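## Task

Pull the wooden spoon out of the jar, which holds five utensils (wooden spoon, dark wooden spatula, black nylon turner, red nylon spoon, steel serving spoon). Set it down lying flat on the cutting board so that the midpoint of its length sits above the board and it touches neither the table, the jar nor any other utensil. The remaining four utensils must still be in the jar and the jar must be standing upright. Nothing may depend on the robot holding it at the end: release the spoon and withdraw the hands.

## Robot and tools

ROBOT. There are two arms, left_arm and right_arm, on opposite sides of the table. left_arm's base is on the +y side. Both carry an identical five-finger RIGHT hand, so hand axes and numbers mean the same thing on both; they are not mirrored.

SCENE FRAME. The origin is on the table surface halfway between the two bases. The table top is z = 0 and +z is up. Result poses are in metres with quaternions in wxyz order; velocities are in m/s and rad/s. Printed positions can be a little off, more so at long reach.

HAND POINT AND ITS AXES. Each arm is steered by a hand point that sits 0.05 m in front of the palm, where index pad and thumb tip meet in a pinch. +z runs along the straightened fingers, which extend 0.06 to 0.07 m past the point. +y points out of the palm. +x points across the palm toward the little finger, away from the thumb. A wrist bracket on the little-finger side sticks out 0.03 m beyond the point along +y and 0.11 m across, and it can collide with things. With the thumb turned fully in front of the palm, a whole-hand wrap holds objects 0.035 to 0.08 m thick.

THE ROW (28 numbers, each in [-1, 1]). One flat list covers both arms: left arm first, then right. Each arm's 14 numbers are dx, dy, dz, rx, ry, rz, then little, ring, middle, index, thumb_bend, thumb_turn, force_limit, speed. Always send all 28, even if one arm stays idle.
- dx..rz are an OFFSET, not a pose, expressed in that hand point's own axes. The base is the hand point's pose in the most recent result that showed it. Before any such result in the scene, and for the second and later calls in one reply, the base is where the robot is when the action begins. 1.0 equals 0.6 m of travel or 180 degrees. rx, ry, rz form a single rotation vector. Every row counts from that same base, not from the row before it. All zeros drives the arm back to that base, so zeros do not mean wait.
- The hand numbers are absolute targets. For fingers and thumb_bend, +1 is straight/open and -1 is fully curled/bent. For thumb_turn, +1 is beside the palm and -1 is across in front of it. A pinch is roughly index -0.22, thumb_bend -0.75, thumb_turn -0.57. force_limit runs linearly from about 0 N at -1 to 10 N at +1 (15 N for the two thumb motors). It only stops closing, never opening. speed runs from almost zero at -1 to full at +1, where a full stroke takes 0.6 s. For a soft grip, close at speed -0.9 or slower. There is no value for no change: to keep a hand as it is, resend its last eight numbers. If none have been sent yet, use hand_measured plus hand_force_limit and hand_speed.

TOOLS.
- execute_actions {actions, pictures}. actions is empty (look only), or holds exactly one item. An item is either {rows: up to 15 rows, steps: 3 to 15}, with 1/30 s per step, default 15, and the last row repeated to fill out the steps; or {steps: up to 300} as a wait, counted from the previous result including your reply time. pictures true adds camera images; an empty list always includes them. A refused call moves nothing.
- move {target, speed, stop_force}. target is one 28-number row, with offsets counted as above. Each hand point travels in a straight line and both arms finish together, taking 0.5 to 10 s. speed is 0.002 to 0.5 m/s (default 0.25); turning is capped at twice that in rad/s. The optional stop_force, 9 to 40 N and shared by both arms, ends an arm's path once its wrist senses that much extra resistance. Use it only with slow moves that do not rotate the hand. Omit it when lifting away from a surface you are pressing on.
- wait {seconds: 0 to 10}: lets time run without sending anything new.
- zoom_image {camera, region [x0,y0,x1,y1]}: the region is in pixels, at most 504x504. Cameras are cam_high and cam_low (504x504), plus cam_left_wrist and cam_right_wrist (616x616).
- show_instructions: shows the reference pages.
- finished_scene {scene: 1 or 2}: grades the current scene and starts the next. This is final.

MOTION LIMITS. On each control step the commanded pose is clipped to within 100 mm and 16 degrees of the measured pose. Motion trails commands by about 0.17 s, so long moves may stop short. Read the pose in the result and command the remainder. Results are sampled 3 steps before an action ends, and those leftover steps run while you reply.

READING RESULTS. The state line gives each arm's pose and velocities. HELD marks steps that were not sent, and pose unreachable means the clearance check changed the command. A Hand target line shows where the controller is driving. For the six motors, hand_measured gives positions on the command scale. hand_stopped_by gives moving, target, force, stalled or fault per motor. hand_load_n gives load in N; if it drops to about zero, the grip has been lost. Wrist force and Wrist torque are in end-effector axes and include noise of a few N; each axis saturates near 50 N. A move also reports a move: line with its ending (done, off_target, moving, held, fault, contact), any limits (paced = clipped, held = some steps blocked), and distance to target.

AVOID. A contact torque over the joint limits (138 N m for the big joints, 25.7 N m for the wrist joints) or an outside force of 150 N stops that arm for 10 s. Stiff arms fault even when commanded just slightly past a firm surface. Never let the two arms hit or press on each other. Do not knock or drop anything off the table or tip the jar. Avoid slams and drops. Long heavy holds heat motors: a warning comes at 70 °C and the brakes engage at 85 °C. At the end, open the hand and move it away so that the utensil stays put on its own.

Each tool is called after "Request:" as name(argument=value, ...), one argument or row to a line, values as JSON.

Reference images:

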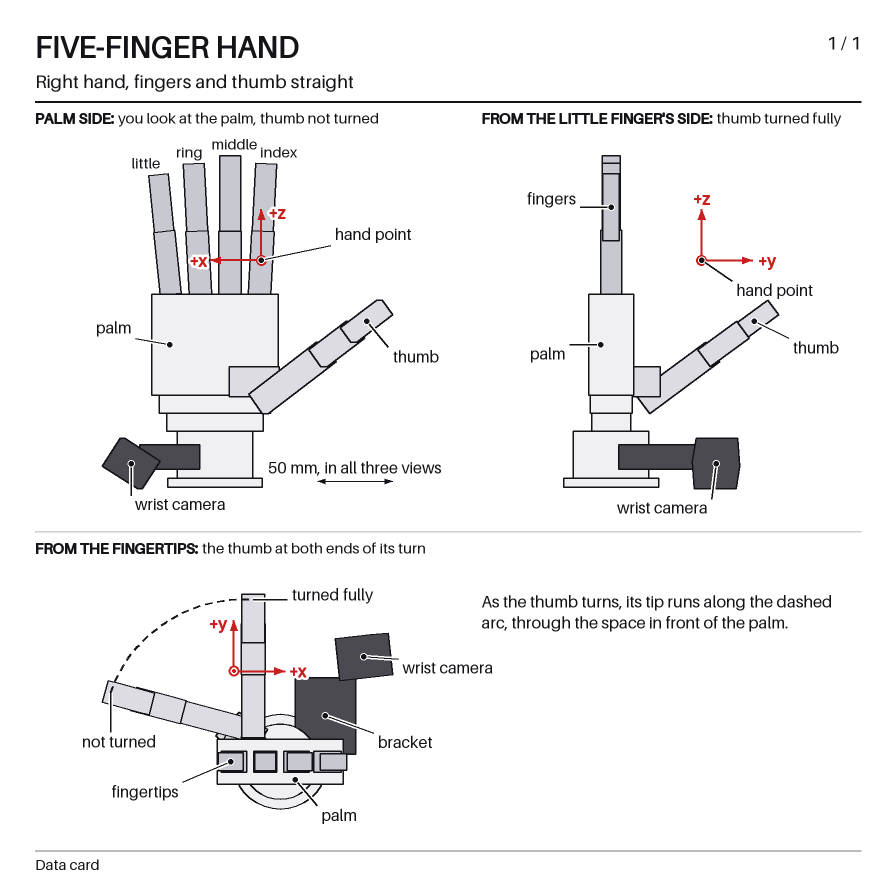

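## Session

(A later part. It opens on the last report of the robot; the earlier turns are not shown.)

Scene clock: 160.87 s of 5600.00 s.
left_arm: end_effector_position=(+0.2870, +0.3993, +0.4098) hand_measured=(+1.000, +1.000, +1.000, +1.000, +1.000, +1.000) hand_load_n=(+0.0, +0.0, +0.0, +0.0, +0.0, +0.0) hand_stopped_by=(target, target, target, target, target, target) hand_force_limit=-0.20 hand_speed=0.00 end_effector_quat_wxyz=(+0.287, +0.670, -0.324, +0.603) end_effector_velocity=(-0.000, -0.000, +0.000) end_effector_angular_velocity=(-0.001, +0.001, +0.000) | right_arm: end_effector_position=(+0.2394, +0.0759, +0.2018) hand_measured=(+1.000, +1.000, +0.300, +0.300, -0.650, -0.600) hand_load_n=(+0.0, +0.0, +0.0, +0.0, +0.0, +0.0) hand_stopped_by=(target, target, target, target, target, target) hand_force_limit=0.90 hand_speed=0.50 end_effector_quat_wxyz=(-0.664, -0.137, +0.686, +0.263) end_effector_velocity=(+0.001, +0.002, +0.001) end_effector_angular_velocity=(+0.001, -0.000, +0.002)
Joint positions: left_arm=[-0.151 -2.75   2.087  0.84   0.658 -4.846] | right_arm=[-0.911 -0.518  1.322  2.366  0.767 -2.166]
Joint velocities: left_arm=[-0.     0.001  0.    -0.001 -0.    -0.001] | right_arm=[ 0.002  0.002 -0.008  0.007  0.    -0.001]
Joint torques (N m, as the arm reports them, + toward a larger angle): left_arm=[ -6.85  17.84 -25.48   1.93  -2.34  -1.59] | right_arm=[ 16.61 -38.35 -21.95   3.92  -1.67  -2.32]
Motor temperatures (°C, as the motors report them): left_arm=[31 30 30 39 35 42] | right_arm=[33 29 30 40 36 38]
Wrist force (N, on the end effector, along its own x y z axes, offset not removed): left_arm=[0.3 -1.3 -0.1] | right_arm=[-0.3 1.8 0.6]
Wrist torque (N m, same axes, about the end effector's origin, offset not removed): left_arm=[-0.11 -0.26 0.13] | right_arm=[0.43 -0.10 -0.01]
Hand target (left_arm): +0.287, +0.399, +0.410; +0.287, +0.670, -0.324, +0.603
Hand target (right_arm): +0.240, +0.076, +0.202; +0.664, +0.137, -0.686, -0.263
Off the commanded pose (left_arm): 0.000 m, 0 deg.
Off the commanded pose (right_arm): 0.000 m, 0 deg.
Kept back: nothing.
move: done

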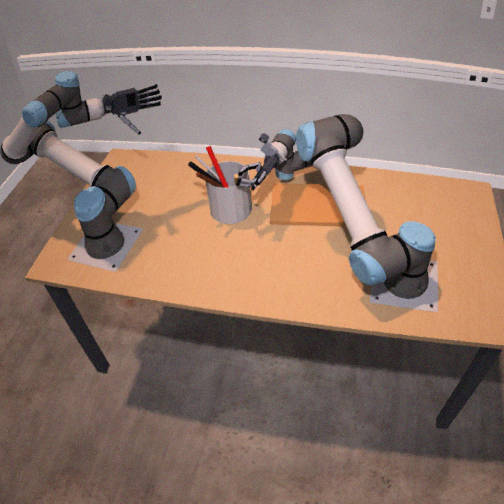

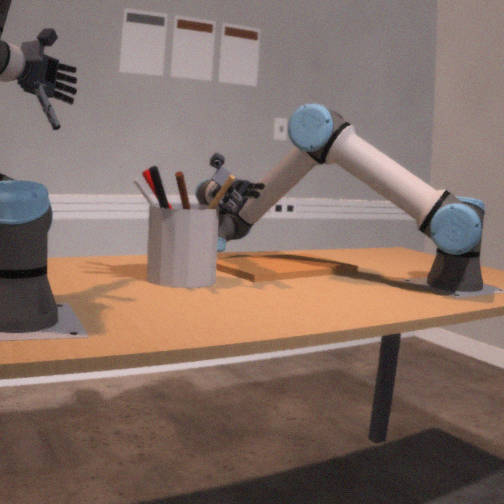

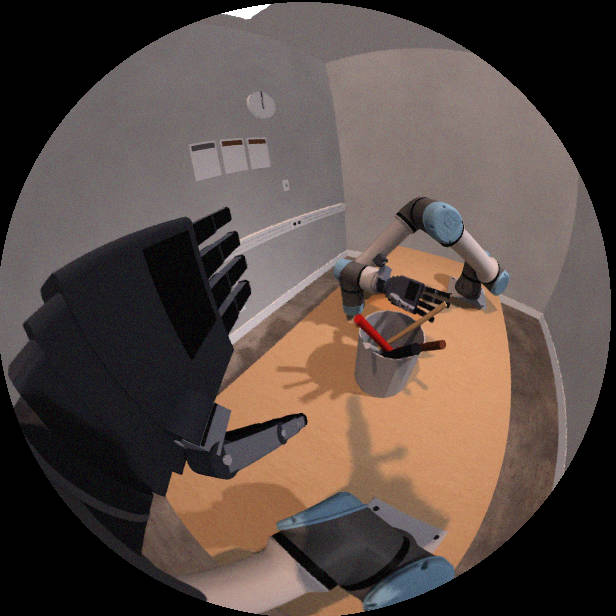

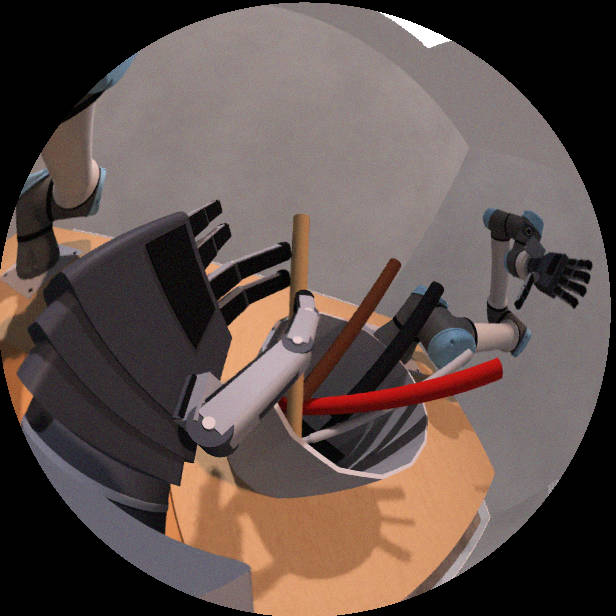

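Request:
execute_actions(
  actions=[
    {"rows":[[0,0,0,0,0,0,1,1,1,1,1,1,-0.2,0, 0,0,0,0,0,0,1,1,-0.6,-0.6,-0.65,-0.6,0.9,-0.2]],"steps":15},
  ],
)

Request:
wait(
  seconds=0.8,
)

Request:
zoom_image(
  camera="cam_left_wrist",
  region=[320,240,520,380],
)

Request:
zoom_image(
  camera="cam_high",
  region=[160,120,320,240],
)

Scene clock: 161.47 s of 5600.00 s.
left_arm: end_effector_position=(+0.2870, +0.3993, +0.4098) hand_measured=(+1.000, +1.000, +1.000, +1.000, +1.000, +1.000) hand_load_n=(+0.0, +0.0, +0.0, +0.0, +0.0, +0.0) hand_stopped_by=(target, target, target, target, target, target) hand_force_limit=-0.20 hand_speed=0.00 end_effector_quat_wxyz=(+0.287, +0.670, -0.324, +0.603) end_effector_velocity=(-0.000, -0.000, -0.000) end_effector_angular_velocity=(+0.002, +0.000, -0.001) | right_arm: end_effector_position=(+0.2394, +0.0759, +0.2017) hand_measured=(+1.000, +1.000, -0.096, -0.096, -0.650, -0.600) hand_load_n=(+0.0, +0.0, +0.0, +0.0, +0.0, +0.0) hand_stopped_by=(target, target, moving, moving, target, target) hand_force_limit=0.90 hand_speed=-0.20 end_effector_quat_wxyz=(-0.664, -0.137, +0.686, +0.263) end_effector_velocity=(-0.001, -0.000, +0.000) end_effector_angular_velocity=(+0.001, -0.001, +0.001)
Joint positions: left_arm=[-0.151 -2.75   2.087  0.84   0.658 -4.846] | right_arm=[-0.91  -0.518  1.322  2.366  0.767 -2.166]
Joint velocities: left_arm=[-0.001  0.001  0.     0.001  0.001 -0.001] | right_arm=[ 0.    -0.001  0.001 -0.001  0.    -0.   ]
Joint torques (N m, as the arm reports them, + toward a larger angle): left_arm=[ -6.8   18.32 -25.31   1.9   -2.36  -1.44] | right_arm=[  3.29 -57.42  -4.79  -1.45   0.32  -2.22]
Motor temperatures (°C, as the motors report them): left_arm=[31 30 30 39 35 42] | right_arm=[33 29 30 40 36 38]
Wrist force (N, on the end effector, along its own x y z axes, offset not removed): left_arm=[0.8 -0.6 0.6] | right_arm=[3.0 3.6 2.7]
Wrist torque (N m, same axes, about the end effector's origin, offset not removed): left_arm=[-0.09 -0.39 0.11] | right_arm=[0.60 -0.61 0.15]
Steps of this call (steps 1 to 6: nothing new was sent; steps 7 to 18: the first 12 steps of this action). Readings (end_effector_position | what the end effector reports):
7: left_arm (+0.2870, +0.3993, +0.4098) | right_arm (+0.2395, +0.0761, +0.2019) | left_arm hand_measured=(+1.000, +1.000, +1.000, +1.000, +1.000, +1.000) hand_load_n=(+0.0, +0.0, +0.0, +0.0, +0.0, +0.0) hand_stopped_by=(target, target, target, target, target, target) hand_force_limit=-0.20 hand_speed=0.00 | right_arm hand_measured=(+1.000, +1.000, +0.300, +0.300, -0.650, -0.600) hand_load_n=(+0.0, +0.0, +0.0, +0.0, +0.0, +0.0) hand_stopped_by=(target, target, moving, moving, target, target) hand_force_limit=0.90 hand_speed=-0.20
8: left_arm (+0.2870, +0.3993, +0.4098) | right_arm (+0.2395, +0.0761, +0.2019) | left_arm hand_measured=(+1.000, +1.000, +1.000, +1.000, +1.000, +1.000) hand_load_n=(+0.0, +0.0, +0.0, +0.0, +0.0, +0.0) hand_stopped_by=(target, target, target, target, target, target) hand_force_limit=-0.20 hand_speed=0.00 | right_arm hand_measured=(+1.000, +1.000, +0.300, +0.300, -0.650, -0.600) hand_load_n=(+0.0, +0.0, +0.0, +0.0, +0.0, +0.0) hand_stopped_by=(target, target, moving, moving, target, target) hand_force_limit=0.90 hand_speed=-0.20
10: left_arm (+0.2870, +0.3993, +0.4098) | right_arm (+0.2395, +0.0761, +0.2019) | left_arm hand_measured=(+1.000, +1.000, +1.000, +1.000, +1.000, +1.000) hand_load_n=(+0.0, +0.0, +0.0, +0.0, +0.0, +0.0) hand_stopped_by=(target, target, target, target, target, target) hand_force_limit=-0.20 hand_speed=0.00 | right_arm hand_measured=(+1.000, +1.000, +0.260, +0.260, -0.650, -0.600) hand_load_n=(+0.0, +0.0, +0.0, +0.0, +0.0, +0.0) hand_stopped_by=(target, target, moving, moving, target, target) hand_force_limit=0.90 hand_speed=-0.20
14: left_arm (+0.2870, +0.3993, +0.4098) | right_arm (+0.2394, +0.0760, +0.2018) | left_arm hand_measured=(+1.000, +1.000, +1.000, +1.000, +1.000, +1.000) hand_load_n=(+0.0, +0.0, +0.0, +0.0, +0.0, +0.0) hand_stopped_by=(target, target, target, target, target, target) hand_force_limit=-0.20 hand_speed=0.00 | right_arm hand_measured=(+1.000, +1.000, +0.082, +0.082, -0.650, -0.600) hand_load_n=(+0.0, +0.0, +0.0, +0.0, +0.0, +0.0) hand_stopped_by=(target, target, moving, moving, target, target) hand_force_limit=0.90 hand_speed=-0.20
18: the state above

Scene clock: 162.37 s of 5600.00 s.
left_arm: end_effector_position=(+0.2870, +0.3993, +0.4098) hand_measured=(+1.000, +1.000, +1.000, +1.000, +1.000, +1.000) hand_load_n=(+0.0, +0.0, +0.0, +0.0, +0.0, +0.0) hand_stopped_by=(target, target, target, target, target, target) hand_force_limit=-0.20 hand_speed=0.00 end_effector_quat_wxyz=(+0.287, +0.670, -0.324, +0.603) end_effector_velocity=(-0.000, -0.000, +0.000) end_effector_angular_velocity=(-0.000, -0.000, -0.002) | right_arm: end_effector_position=(+0.2394, +0.0759, +0.2018) hand_measured=(+1.000, +1.000, -0.600, -0.248, -0.650, -0.600) hand_load_n=(+0.0, +0.0, +0.0, +11.0, +1.0, +0.0) hand_stopped_by=(target, target, target, force, target, target) hand_force_limit=0.90 hand_speed=-0.20 end_effector_quat_wxyz=(-0.664, -0.137, +0.686, +0.263) end_effector_velocity=(+0.000, -0.000, +0.000) end_effector_angular_velocity=(+0.002, -0.000, +0.000)
Joint positions: left_arm=[-0.151 -2.75   2.087  0.84   0.658 -4.846] | right_arm=[-0.91  -0.518  1.322  2.366  0.767 -2.166]
Joint velocities: left_arm=[-0.     0.    -0.    -0.001  0.002  0.001] | right_arm=[-0.     0.    -0.    -0.     0.    -0.002]
Joint torques (N m, as the arm reports them, + toward a larger angle): left_arm=[ -7.14  17.79 -24.94   1.95  -2.37  -1.53] | right_arm=[-13.51 -57.35  -4.24  -1.23   2.09  -1.72]
Motor temperatures (°C, as the motors report them): left_arm=[31 30 30 39 35 42] | right_arm=[33 29 30 40 36 38]
Wrist force (N, on the end effector, along its own x y z axes, offset not removed): left_arm=[0.0 -2.5 1.8] | right_arm=[2.0 1.2 1.2]
Wrist torque (N m, same axes, about the end effector's origin, offset not removed): left_arm=[-0.43 -0.35 0.01] | right_arm=[0.28 -0.47 0.00]
Hand target (left_arm): +0.287, +0.399, +0.410; +0.287, +0.670, -0.324, +0.603
Hand target (right_arm): +0.239, +0.076, +0.202; +0.664, +0.137, -0.686, -0.263
Off the commanded pose (left_arm): 0.000 m, 0 deg.
Off the commanded pose (right_arm): 0.000 m, 0 deg.
Kept back: nothing.
Steps of this call (steps 1 to 3: the last 3 steps of your previous action; steps 4 to 27: nothing new was sent). Readings (end_effector_position | what the end effector reports):
1: left_arm (+0.2870, +0.3993, +0.4098) | right_arm (+0.2394, +0.0759, +0.2017) | left_arm hand_measured=(+1.000, +1.000, +1.000, +1.000, +1.000, +1.000) hand_load_n=(+0.0, +0.0, +0.0, +0.0, +0.0, +0.0) hand_stopped_by=(target, target, target, target, target, target) hand_force_limit=-0.20 hand_speed=0.00 | right_arm hand_measured=(+1.000, +1.000, -0.140, -0.140, -0.650, -0.600) hand_load_n=(+0.0, +0.0, +0.0, +0.0, +0.0, +0.0) hand_stopped_by=(target, target, moving, moving, target, target) hand_force_limit=0.90 hand_speed=-0.20
2: left_arm (+0.2870, +0.3993, +0.4098) | right_arm (+0.2394, +0.0759, +0.2017) | left_arm hand_measured=(+1.000, +1.000, +1.000, +1.000, +1.000, +1.000) hand_load_n=(+0.0, +0.0, +0.0, +0.0, +0.0, +0.0) hand_stopped_by=(target, target, target, target, target, target) hand_force_limit=-0.20 hand_speed=0.00 | right_arm hand_measured=(+1.000, +1.000, -0.184, -0.184, -0.650, -0.600) hand_load_n=(+0.0, +0.0, +0.0, +0.0, +0.0, +0.0) hand_stopped_by=(target, target, moving, moving, target, target) hand_force_limit=0.90 hand_speed=-0.20
4: left_arm (+0.2870, +0.3993, +0.4098) | right_arm (+0.2393, +0.0759, +0.2018) | left_arm hand_measured=(+1.000, +1.000, +1.000, +1.000, +1.000, +1.000) hand_load_n=(+0.0, +0.0, +0.0, +0.0, +0.0, +0.0) hand_stopped_by=(target, target, target, target, target, target) hand_force_limit=-0.20 hand_speed=0.00 | right_arm hand_measured=(+1.000, +1.000, -0.274, -0.248, -0.650, -0.600) hand_load_n=(+0.0, +0.0, +0.0, +12.0, +1.0, +0.0) hand_stopped_by=(target, target, moving, force, target, target) hand_force_limit=0.90 hand_speed=-0.20
8: left_arm (+0.2870, +0.3993, +0.4098) | right_arm (+0.2393, +0.0759, +0.2018) | left_arm hand_measured=(+1.000, +1.000, +1.000, +1.000, +1.000, +1.000) hand_load_n=(+0.0, +0.0, +0.0, +0.0, +0.0, +0.0) hand_stopped_by=(target, target, target, target, target, target) hand_force_limit=-0.20 hand_speed=0.00 | right_arm hand_measured=(+1.000, +1.000, -0.452, -0.248, -0.650, -0.600) hand_load_n=(+0.0, +0.0, +0.0, +11.0, +1.0, +0.0) hand_stopped_by=(target, target, moving, force, target, target) hand_force_limit=0.90 hand_speed=-0.20
27: the state above

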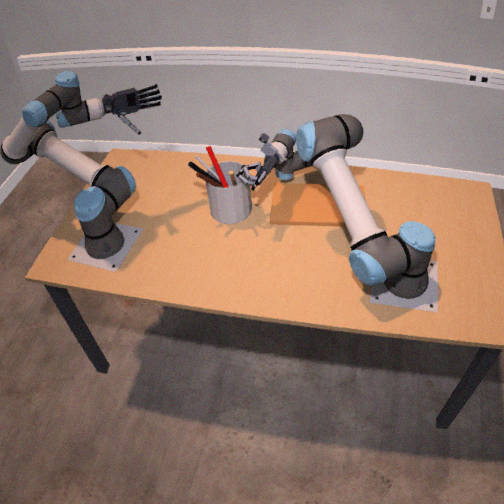

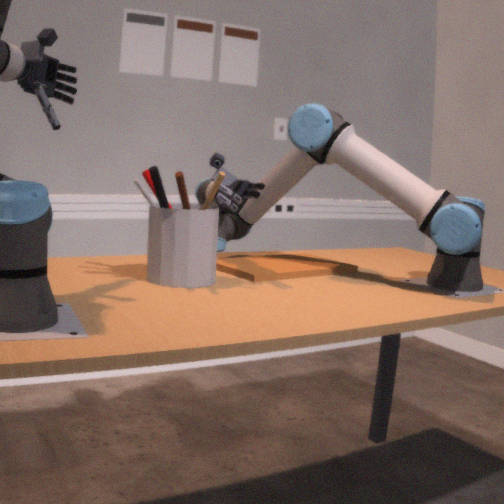

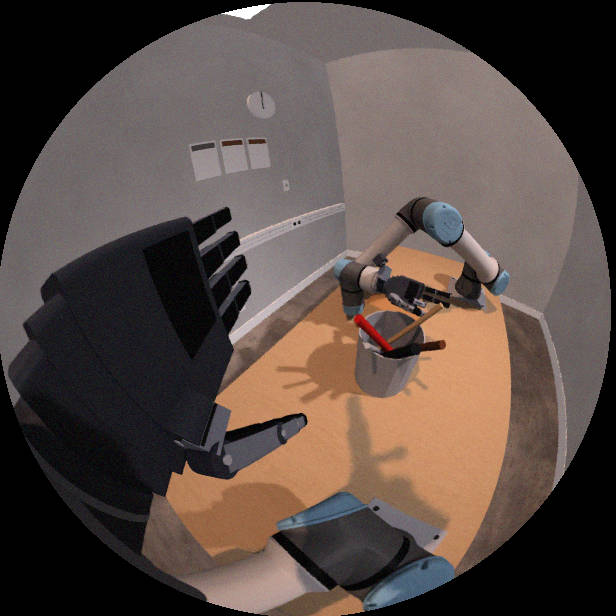

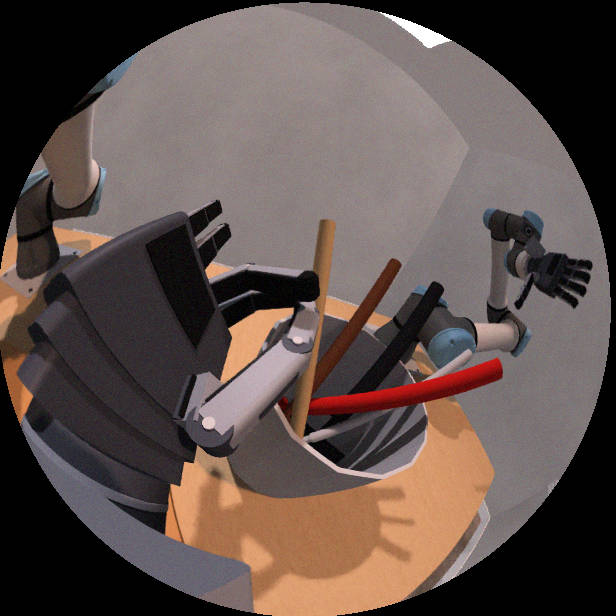

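Region (320, 240, 520, 380) of cam_left_wrist's 616x616 image, scaled by 2.520, with more detail than that image has; it fills the top 353 rows of this view, and the rest is white.

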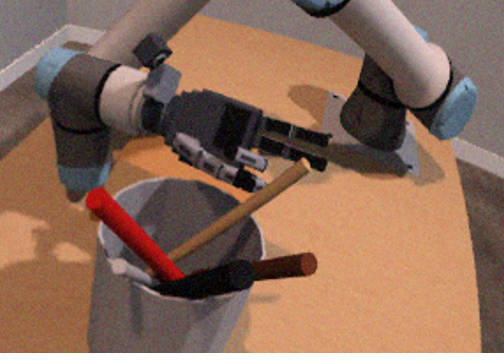

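Region (160, 120, 320, 240) of cam_high's 504x504 image, scaled by 3.150, with more detail than that image has; it fills the top 378 rows of this view, and the rest is white.

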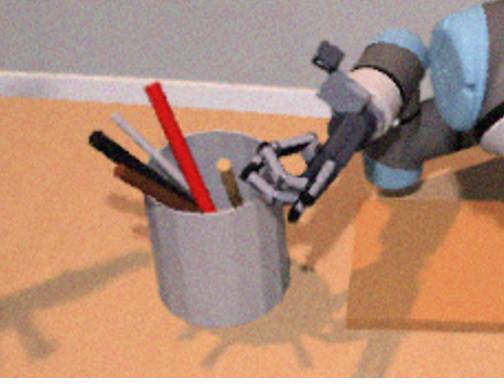

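Request:
move(
  target=[0,0,0,0,0,0,1,1,1,1,1,1,-0.2,0, 0,0,-0.02,0,0,0,1,1,0.7,0.7,-0.65,-0.6,0.9,0.5],
)

Request:
move(
  target=[0,0,0,0,0,0,1,1,1,1,1,1,-0.2,0, -0.01,0.045,0,0,0,0,1,1,0.7,0.7,-0.65,-0.6,0.9,0.5],
  speed=0.03,
)

Request:
zoom_image(
  camera="cam_left_wrist",
  region=[320,240,520,380],
)

Request:
zoom_image(
  camera="cam_high",
  region=[160,120,320,240],
)

Scene clock: 163.40 s of 5600.00 s.
left_arm: end_effector_position=(+0.2870, +0.3993, +0.4098) hand_measured=(+1.000, +1.000, +1.000, +1.000, +1.000, +1.000) hand_load_n=(+0.0, +0.0, +0.0, +0.0, +0.0, +0.0) hand_stopped_by=(target, target, target, target, target, target) hand_force_limit=-0.20 hand_speed=0.00 end_effector_quat_wxyz=(+0.287, +0.670, -0.324, +0.603) end_effector_velocity=(+0.000, +0.000, -0.000) end_effector_angular_velocity=(+0.002, -0.002, -0.001) | right_arm: end_effector_position=(+0.2509, +0.0738, +0.2016) hand_measured=(+1.000, +1.000, +0.700, +0.700, -0.650, -0.600) hand_load_n=(+0.0, +0.0, +0.0, +0.0, +0.0, +0.0) hand_stopped_by=(target, target, target, target, target, target) hand_force_limit=0.90 hand_speed=0.50 end_effector_quat_wxyz=(-0.664, -0.137, +0.686, +0.263) end_effector_velocity=(+0.003, -0.000, -0.000) end_effector_angular_velocity=(-0.000, -0.000, -0.002)
Joint positions: left_arm=[-0.151 -2.75   2.087  0.84   0.658 -4.846] | right_arm=[-0.923 -0.506  1.296  2.38   0.78  -2.165]
Joint velocities: left_arm=[-0.    -0.    -0.     0.001  0.     0.002] | right_arm=[-0.003  0.003 -0.007  0.003  0.001  0.   ]
Joint torques (N m, as the arm reports them, + toward a larger angle): left_arm=[ -7.39  18.28 -25.21   1.88  -2.34  -1.59] | right_arm=[-11.19 -42.56 -24.97   3.25   1.93   2.54]
Motor temperatures (°C, as the motors report them): left_arm=[31 30 30 39 35 42] | right_arm=[33 29 30 40 36 38]
Wrist force (N, on the end effector, along its own x y z axes, offset not removed): left_arm=[0.3 -1.3 1.1] | right_arm=[1.6 4.6 1.6]
Wrist torque (N m, same axes, about the end effector's origin, offset not removed): left_arm=[-0.24 -0.36 0.10] | right_arm=[0.79 -0.51 0.20]
Hand target (left_arm): +0.287, +0.399, +0.410; +0.287, +0.670, -0.324, +0.603
Hand target (right_arm): +0.251, +0.074, +0.202; +0.664, +0.137, -0.686, -0.263
Off the commanded pose (left_arm): 0.000 m, 0 deg.
Off the commanded pose (right_arm): 0.000 m, 0 deg.
Kept back: nothing.
move: done

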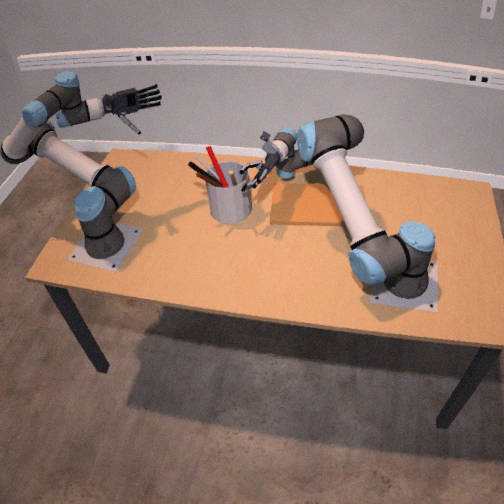

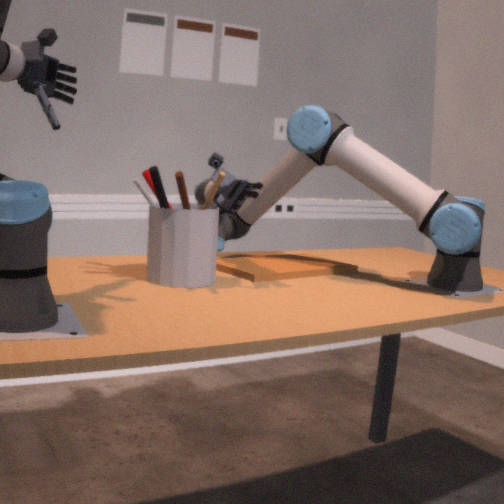

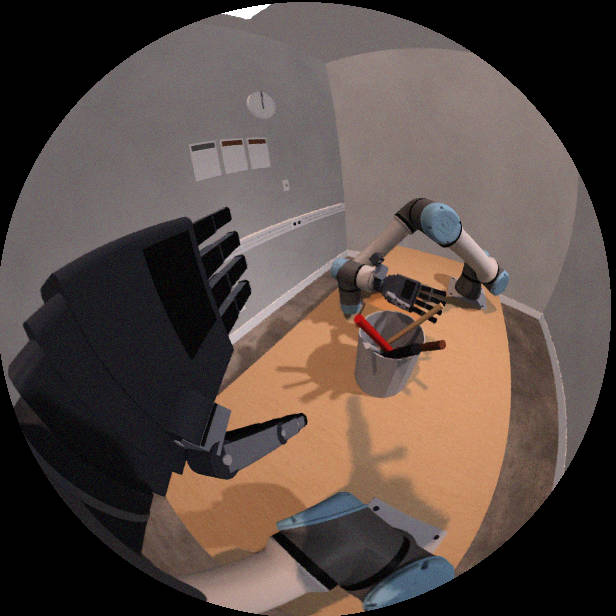

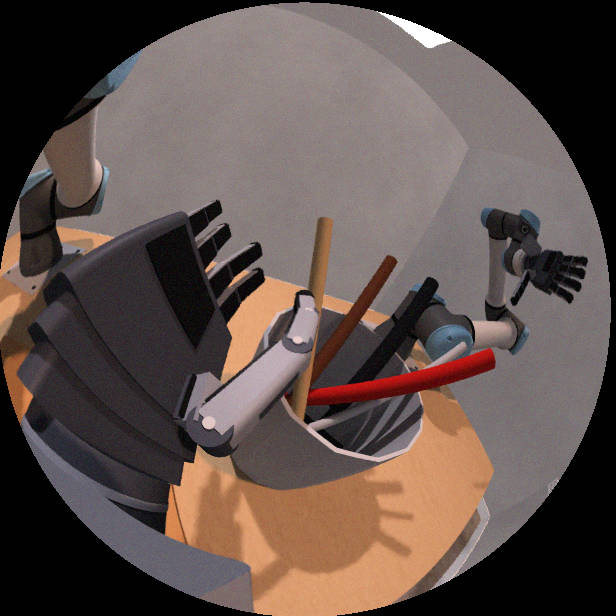

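Scene clock: 164.73 s of 5600.00 s.
left_arm: end_effector_position=(+0.2870, +0.3993, +0.4098) hand_measured=(+1.000, +1.000, +1.000, +1.000, +1.000, +1.000) hand_load_n=(+0.0, +0.0, +0.0, +0.0, +0.0, +0.0) hand_stopped_by=(target, target, target, target, target, target) hand_force_limit=-0.20 hand_speed=0.00 end_effector_quat_wxyz=(+0.287, +0.670, -0.324, +0.603) end_effector_velocity=(-0.000, -0.000, +0.000) end_effector_angular_velocity=(+0.000, -0.001, -0.001) | right_arm: end_effector_position=(+0.2557, +0.0989, +0.2111) hand_measured=(+1.000, +1.000, +0.700, +0.700, -0.650, -0.600) hand_load_n=(+0.0, +0.0, +0.0, +0.0, +0.0, +0.0) hand_stopped_by=(target, target, target, target, target, target) hand_force_limit=0.90 hand_speed=0.50 end_effector_quat_wxyz=(-0.664, -0.137, +0.686, +0.263) end_effector_velocity=(+0.001, +0.002, +0.001) end_effector_angular_velocity=(-0.001, +0.000, -0.000)
Joint positions: left_arm=[-0.151 -2.75   2.087  0.84   0.658 -4.846] | right_arm=[-0.897 -0.483  1.208  2.445  0.754 -2.166]
Joint velocities: left_arm=[-0.001  0.    -0.    -0.001  0.001  0.002] | right_arm=[ 0.002  0.003 -0.009  0.006 -0.002  0.001]
Joint torques (N m, as the arm reports them, + toward a larger angle): left_arm=[ -7.61  17.99 -25.26   1.9   -2.31  -1.52] | right_arm=[ 14.11 -42.3  -24.32   3.64  -1.85  -2.32]
Motor temperatures (°C, as the motors report them): left_arm=[31 30 30 39 35 42] | right_arm=[33 29 30 40 36 38]
Wrist force (N, on the end effector, along its own x y z axes, offset not removed): left_arm=[-0.4 -0.6 1.2] | right_arm=[0.9 1.7 3.6]
Wrist torque (N m, same axes, about the end effector's origin, offset not removed): left_arm=[-0.09 -0.15 0.05] | right_arm=[0.19 -0.36 0.11]
Hand target (left_arm): +0.287, +0.399, +0.410; +0.287, +0.670, -0.324, +0.603
Hand target (right_arm): +0.256, +0.099, +0.211; +0.664, +0.137, -0.686, -0.263
Off the commanded pose (left_arm): 0.000 m, 0 deg.
Off the commanded pose (right_arm): 0.000 m, 0 deg.
Kept back: nothing.
move: done

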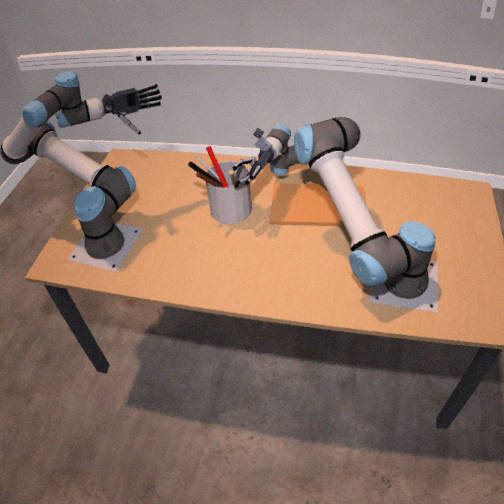

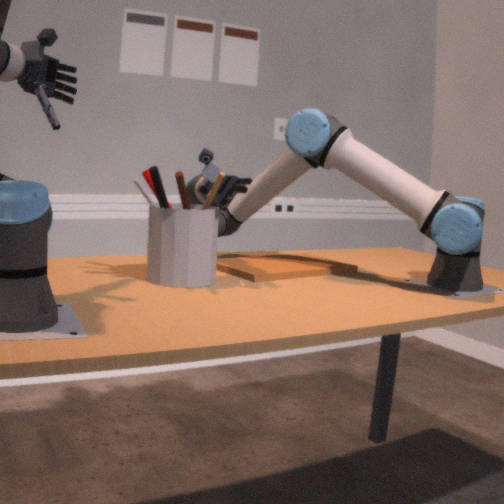

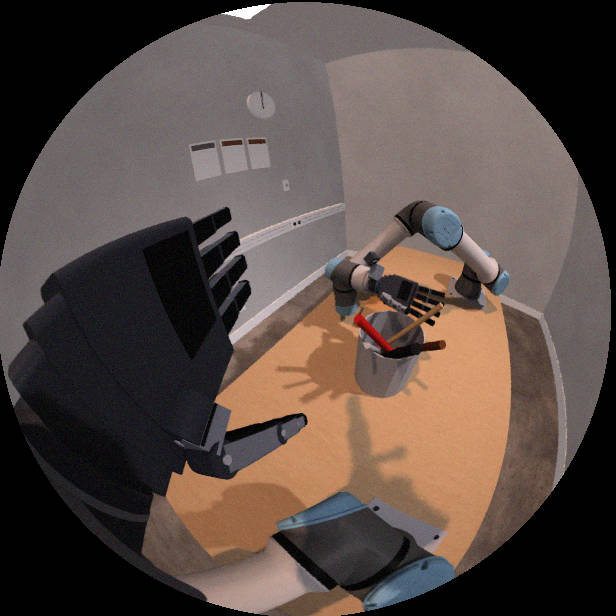

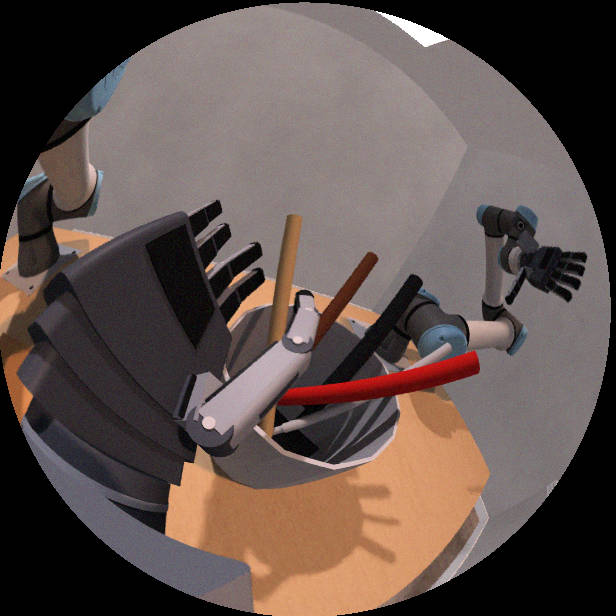

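Region (320, 240, 520, 380) of cam_left_wrist's 616x616 image, scaled by 2.520, with more detail than that image has; it fills the top 353 rows of this view, and the rest is white.

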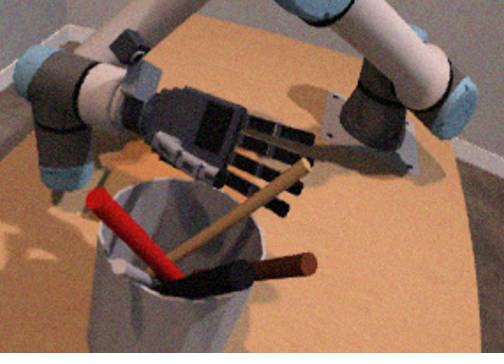

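Region (160, 120, 320, 240) of cam_high's 504x504 image, scaled by 3.150, with more detail than that image has; it fills the top 378 rows of this view, and the rest is white.

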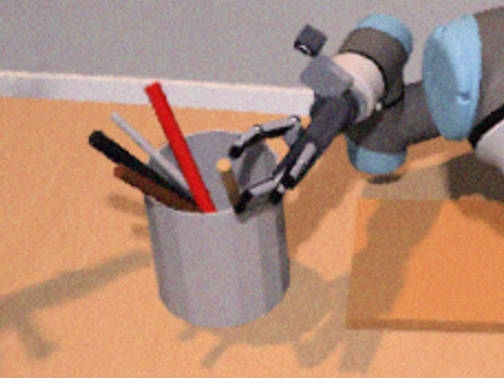

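Request:
move(
  target=[0,0,0,0,0,0,1,1,1,1,1,1,-0.2,0, 0,0,0.035,0,0,0,1,1,0.7,0.7,-0.65,-0.6,0.9,0.5],
  speed=0.03,
)

Request:
zoom_image(
  camera="cam_left_wrist",
  region=[320,240,520,380],
)

Request:
zoom_image(
  camera="cam_high",
  region=[160,120,320,240],
)

Scene clock: 166.03 s of 5600.00 s.
left_arm: end_effector_position=(+0.2870, +0.3993, +0.4098) hand_measured=(+1.000, +1.000, +1.000, +1.000, +1.000, +1.000) hand_load_n=(+0.0, +0.0, +0.0, +0.0, +0.0, +0.0) hand_stopped_by=(target, target, target, target, target, target) hand_force_limit=-0.20 hand_speed=0.00 end_effector_quat_wxyz=(+0.287, +0.670, -0.324, +0.603) end_effector_velocity=(-0.000, -0.000, -0.001) end_effector_angular_velocity=(+0.003, -0.001, -0.000) | right_arm: end_effector_position=(+0.2354, +0.1026, +0.2115) hand_measured=(+1.000, +1.000, +0.700, +0.700, -0.650, -0.600) hand_load_n=(+0.0, +0.0, +0.0, +0.0, +0.0, +0.0) hand_stopped_by=(target, target, target, target, target, target) hand_force_limit=0.90 hand_speed=0.50 end_effector_quat_wxyz=(-0.664, -0.137, +0.686, +0.263) end_effector_velocity=(-0.003, +0.001, -0.000) end_effector_angular_velocity=(+0.001, -0.000, -0.000)
Joint positions: left_arm=[-0.151 -2.75   2.087  0.84   0.658 -4.846] | right_arm=[-0.874 -0.504  1.255  2.421  0.731 -2.167]
Joint velocities: left_arm=[-0.     0.002  0.001  0.001 -0.     0.   ] | right_arm=[ 0.004 -0.003  0.007 -0.004 -0.004 -0.001]
Joint torques (N m, as the arm reports them, + toward a larger angle): left_arm=[ -7.48  17.97 -24.93   1.9   -2.32  -1.5 ] | right_arm=[ 13.09 -61.34  -6.69  -1.13  -1.63  -2.52]
Motor temperatures (°C, as the motors report them): left_arm=[31 30 30 39 35 42] | right_arm=[33 29 30 40 36 38]
Wrist force (N, on the end effector, along its own x y z axes, offset not removed): left_arm=[0.0 -0.8 1.9] | right_arm=[1.0 1.1 2.2]
Wrist torque (N m, same axes, about the end effector's origin, offset not removed): left_arm=[-0.16 -0.27 0.06] | right_arm=[0.22 -0.41 -0.03]
Hand target (left_arm): +0.287, +0.399, +0.410; +0.287, +0.670, -0.324, +0.603
Hand target (right_arm): +0.235, +0.103, +0.212; +0.664, +0.137, -0.686, -0.263
Off the commanded pose (left_arm): 0.000 m, 0 deg.
Off the commanded pose (right_arm): 0.000 m, 0 deg.
Kept back: nothing.
move: done

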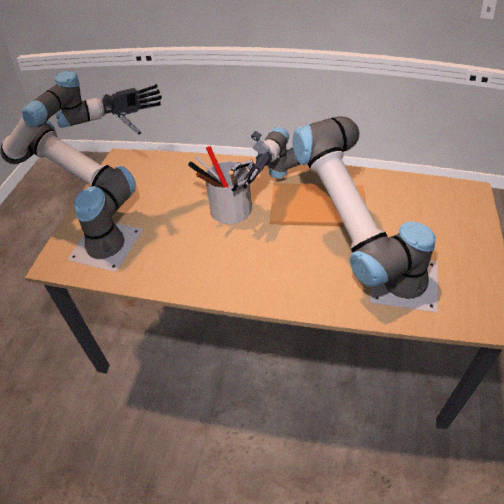

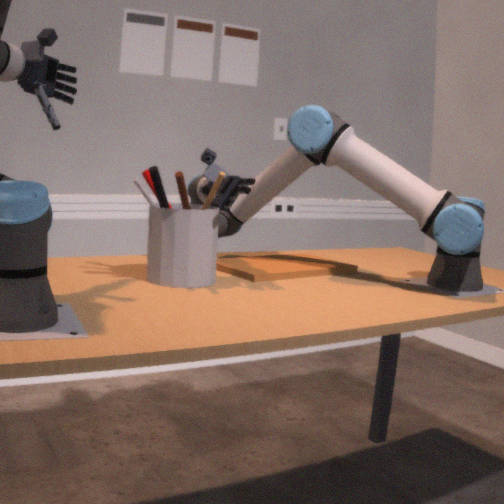

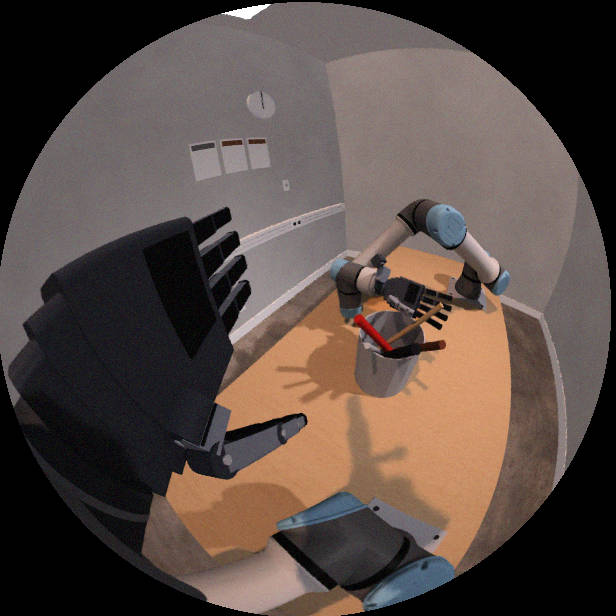

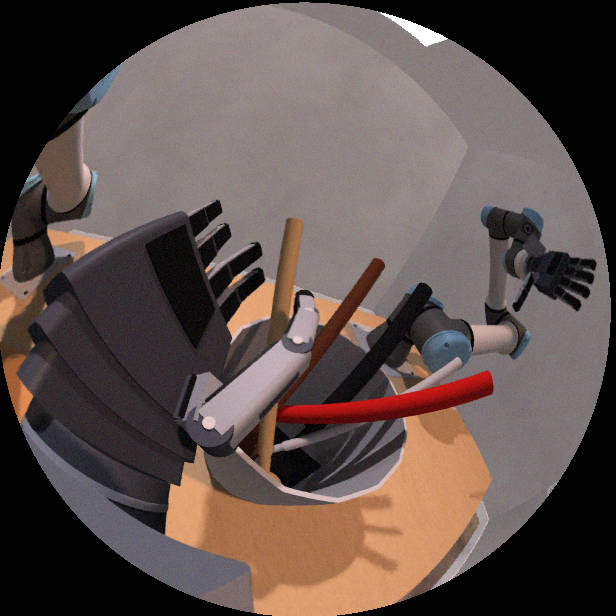

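Region (320, 240, 520, 380) of cam_left_wrist's 616x616 image, scaled by 2.520, with more detail than that image has; it fills the top 353 rows of this view, and the rest is white.

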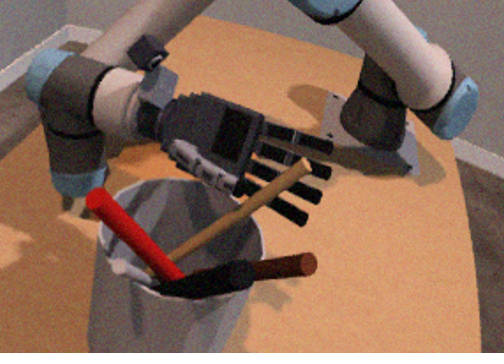

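Region (160, 120, 320, 240) of cam_high's 504x504 image, scaled by 3.150, with more detail than that image has; it fills the top 378 rows of this view, and the rest is white.

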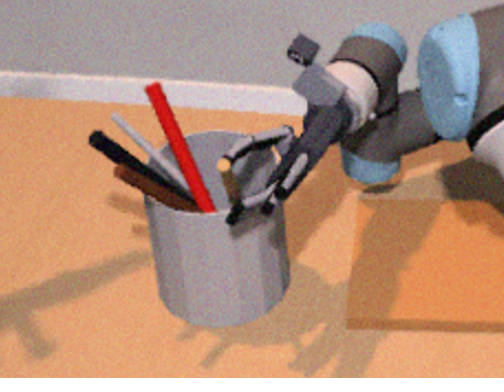

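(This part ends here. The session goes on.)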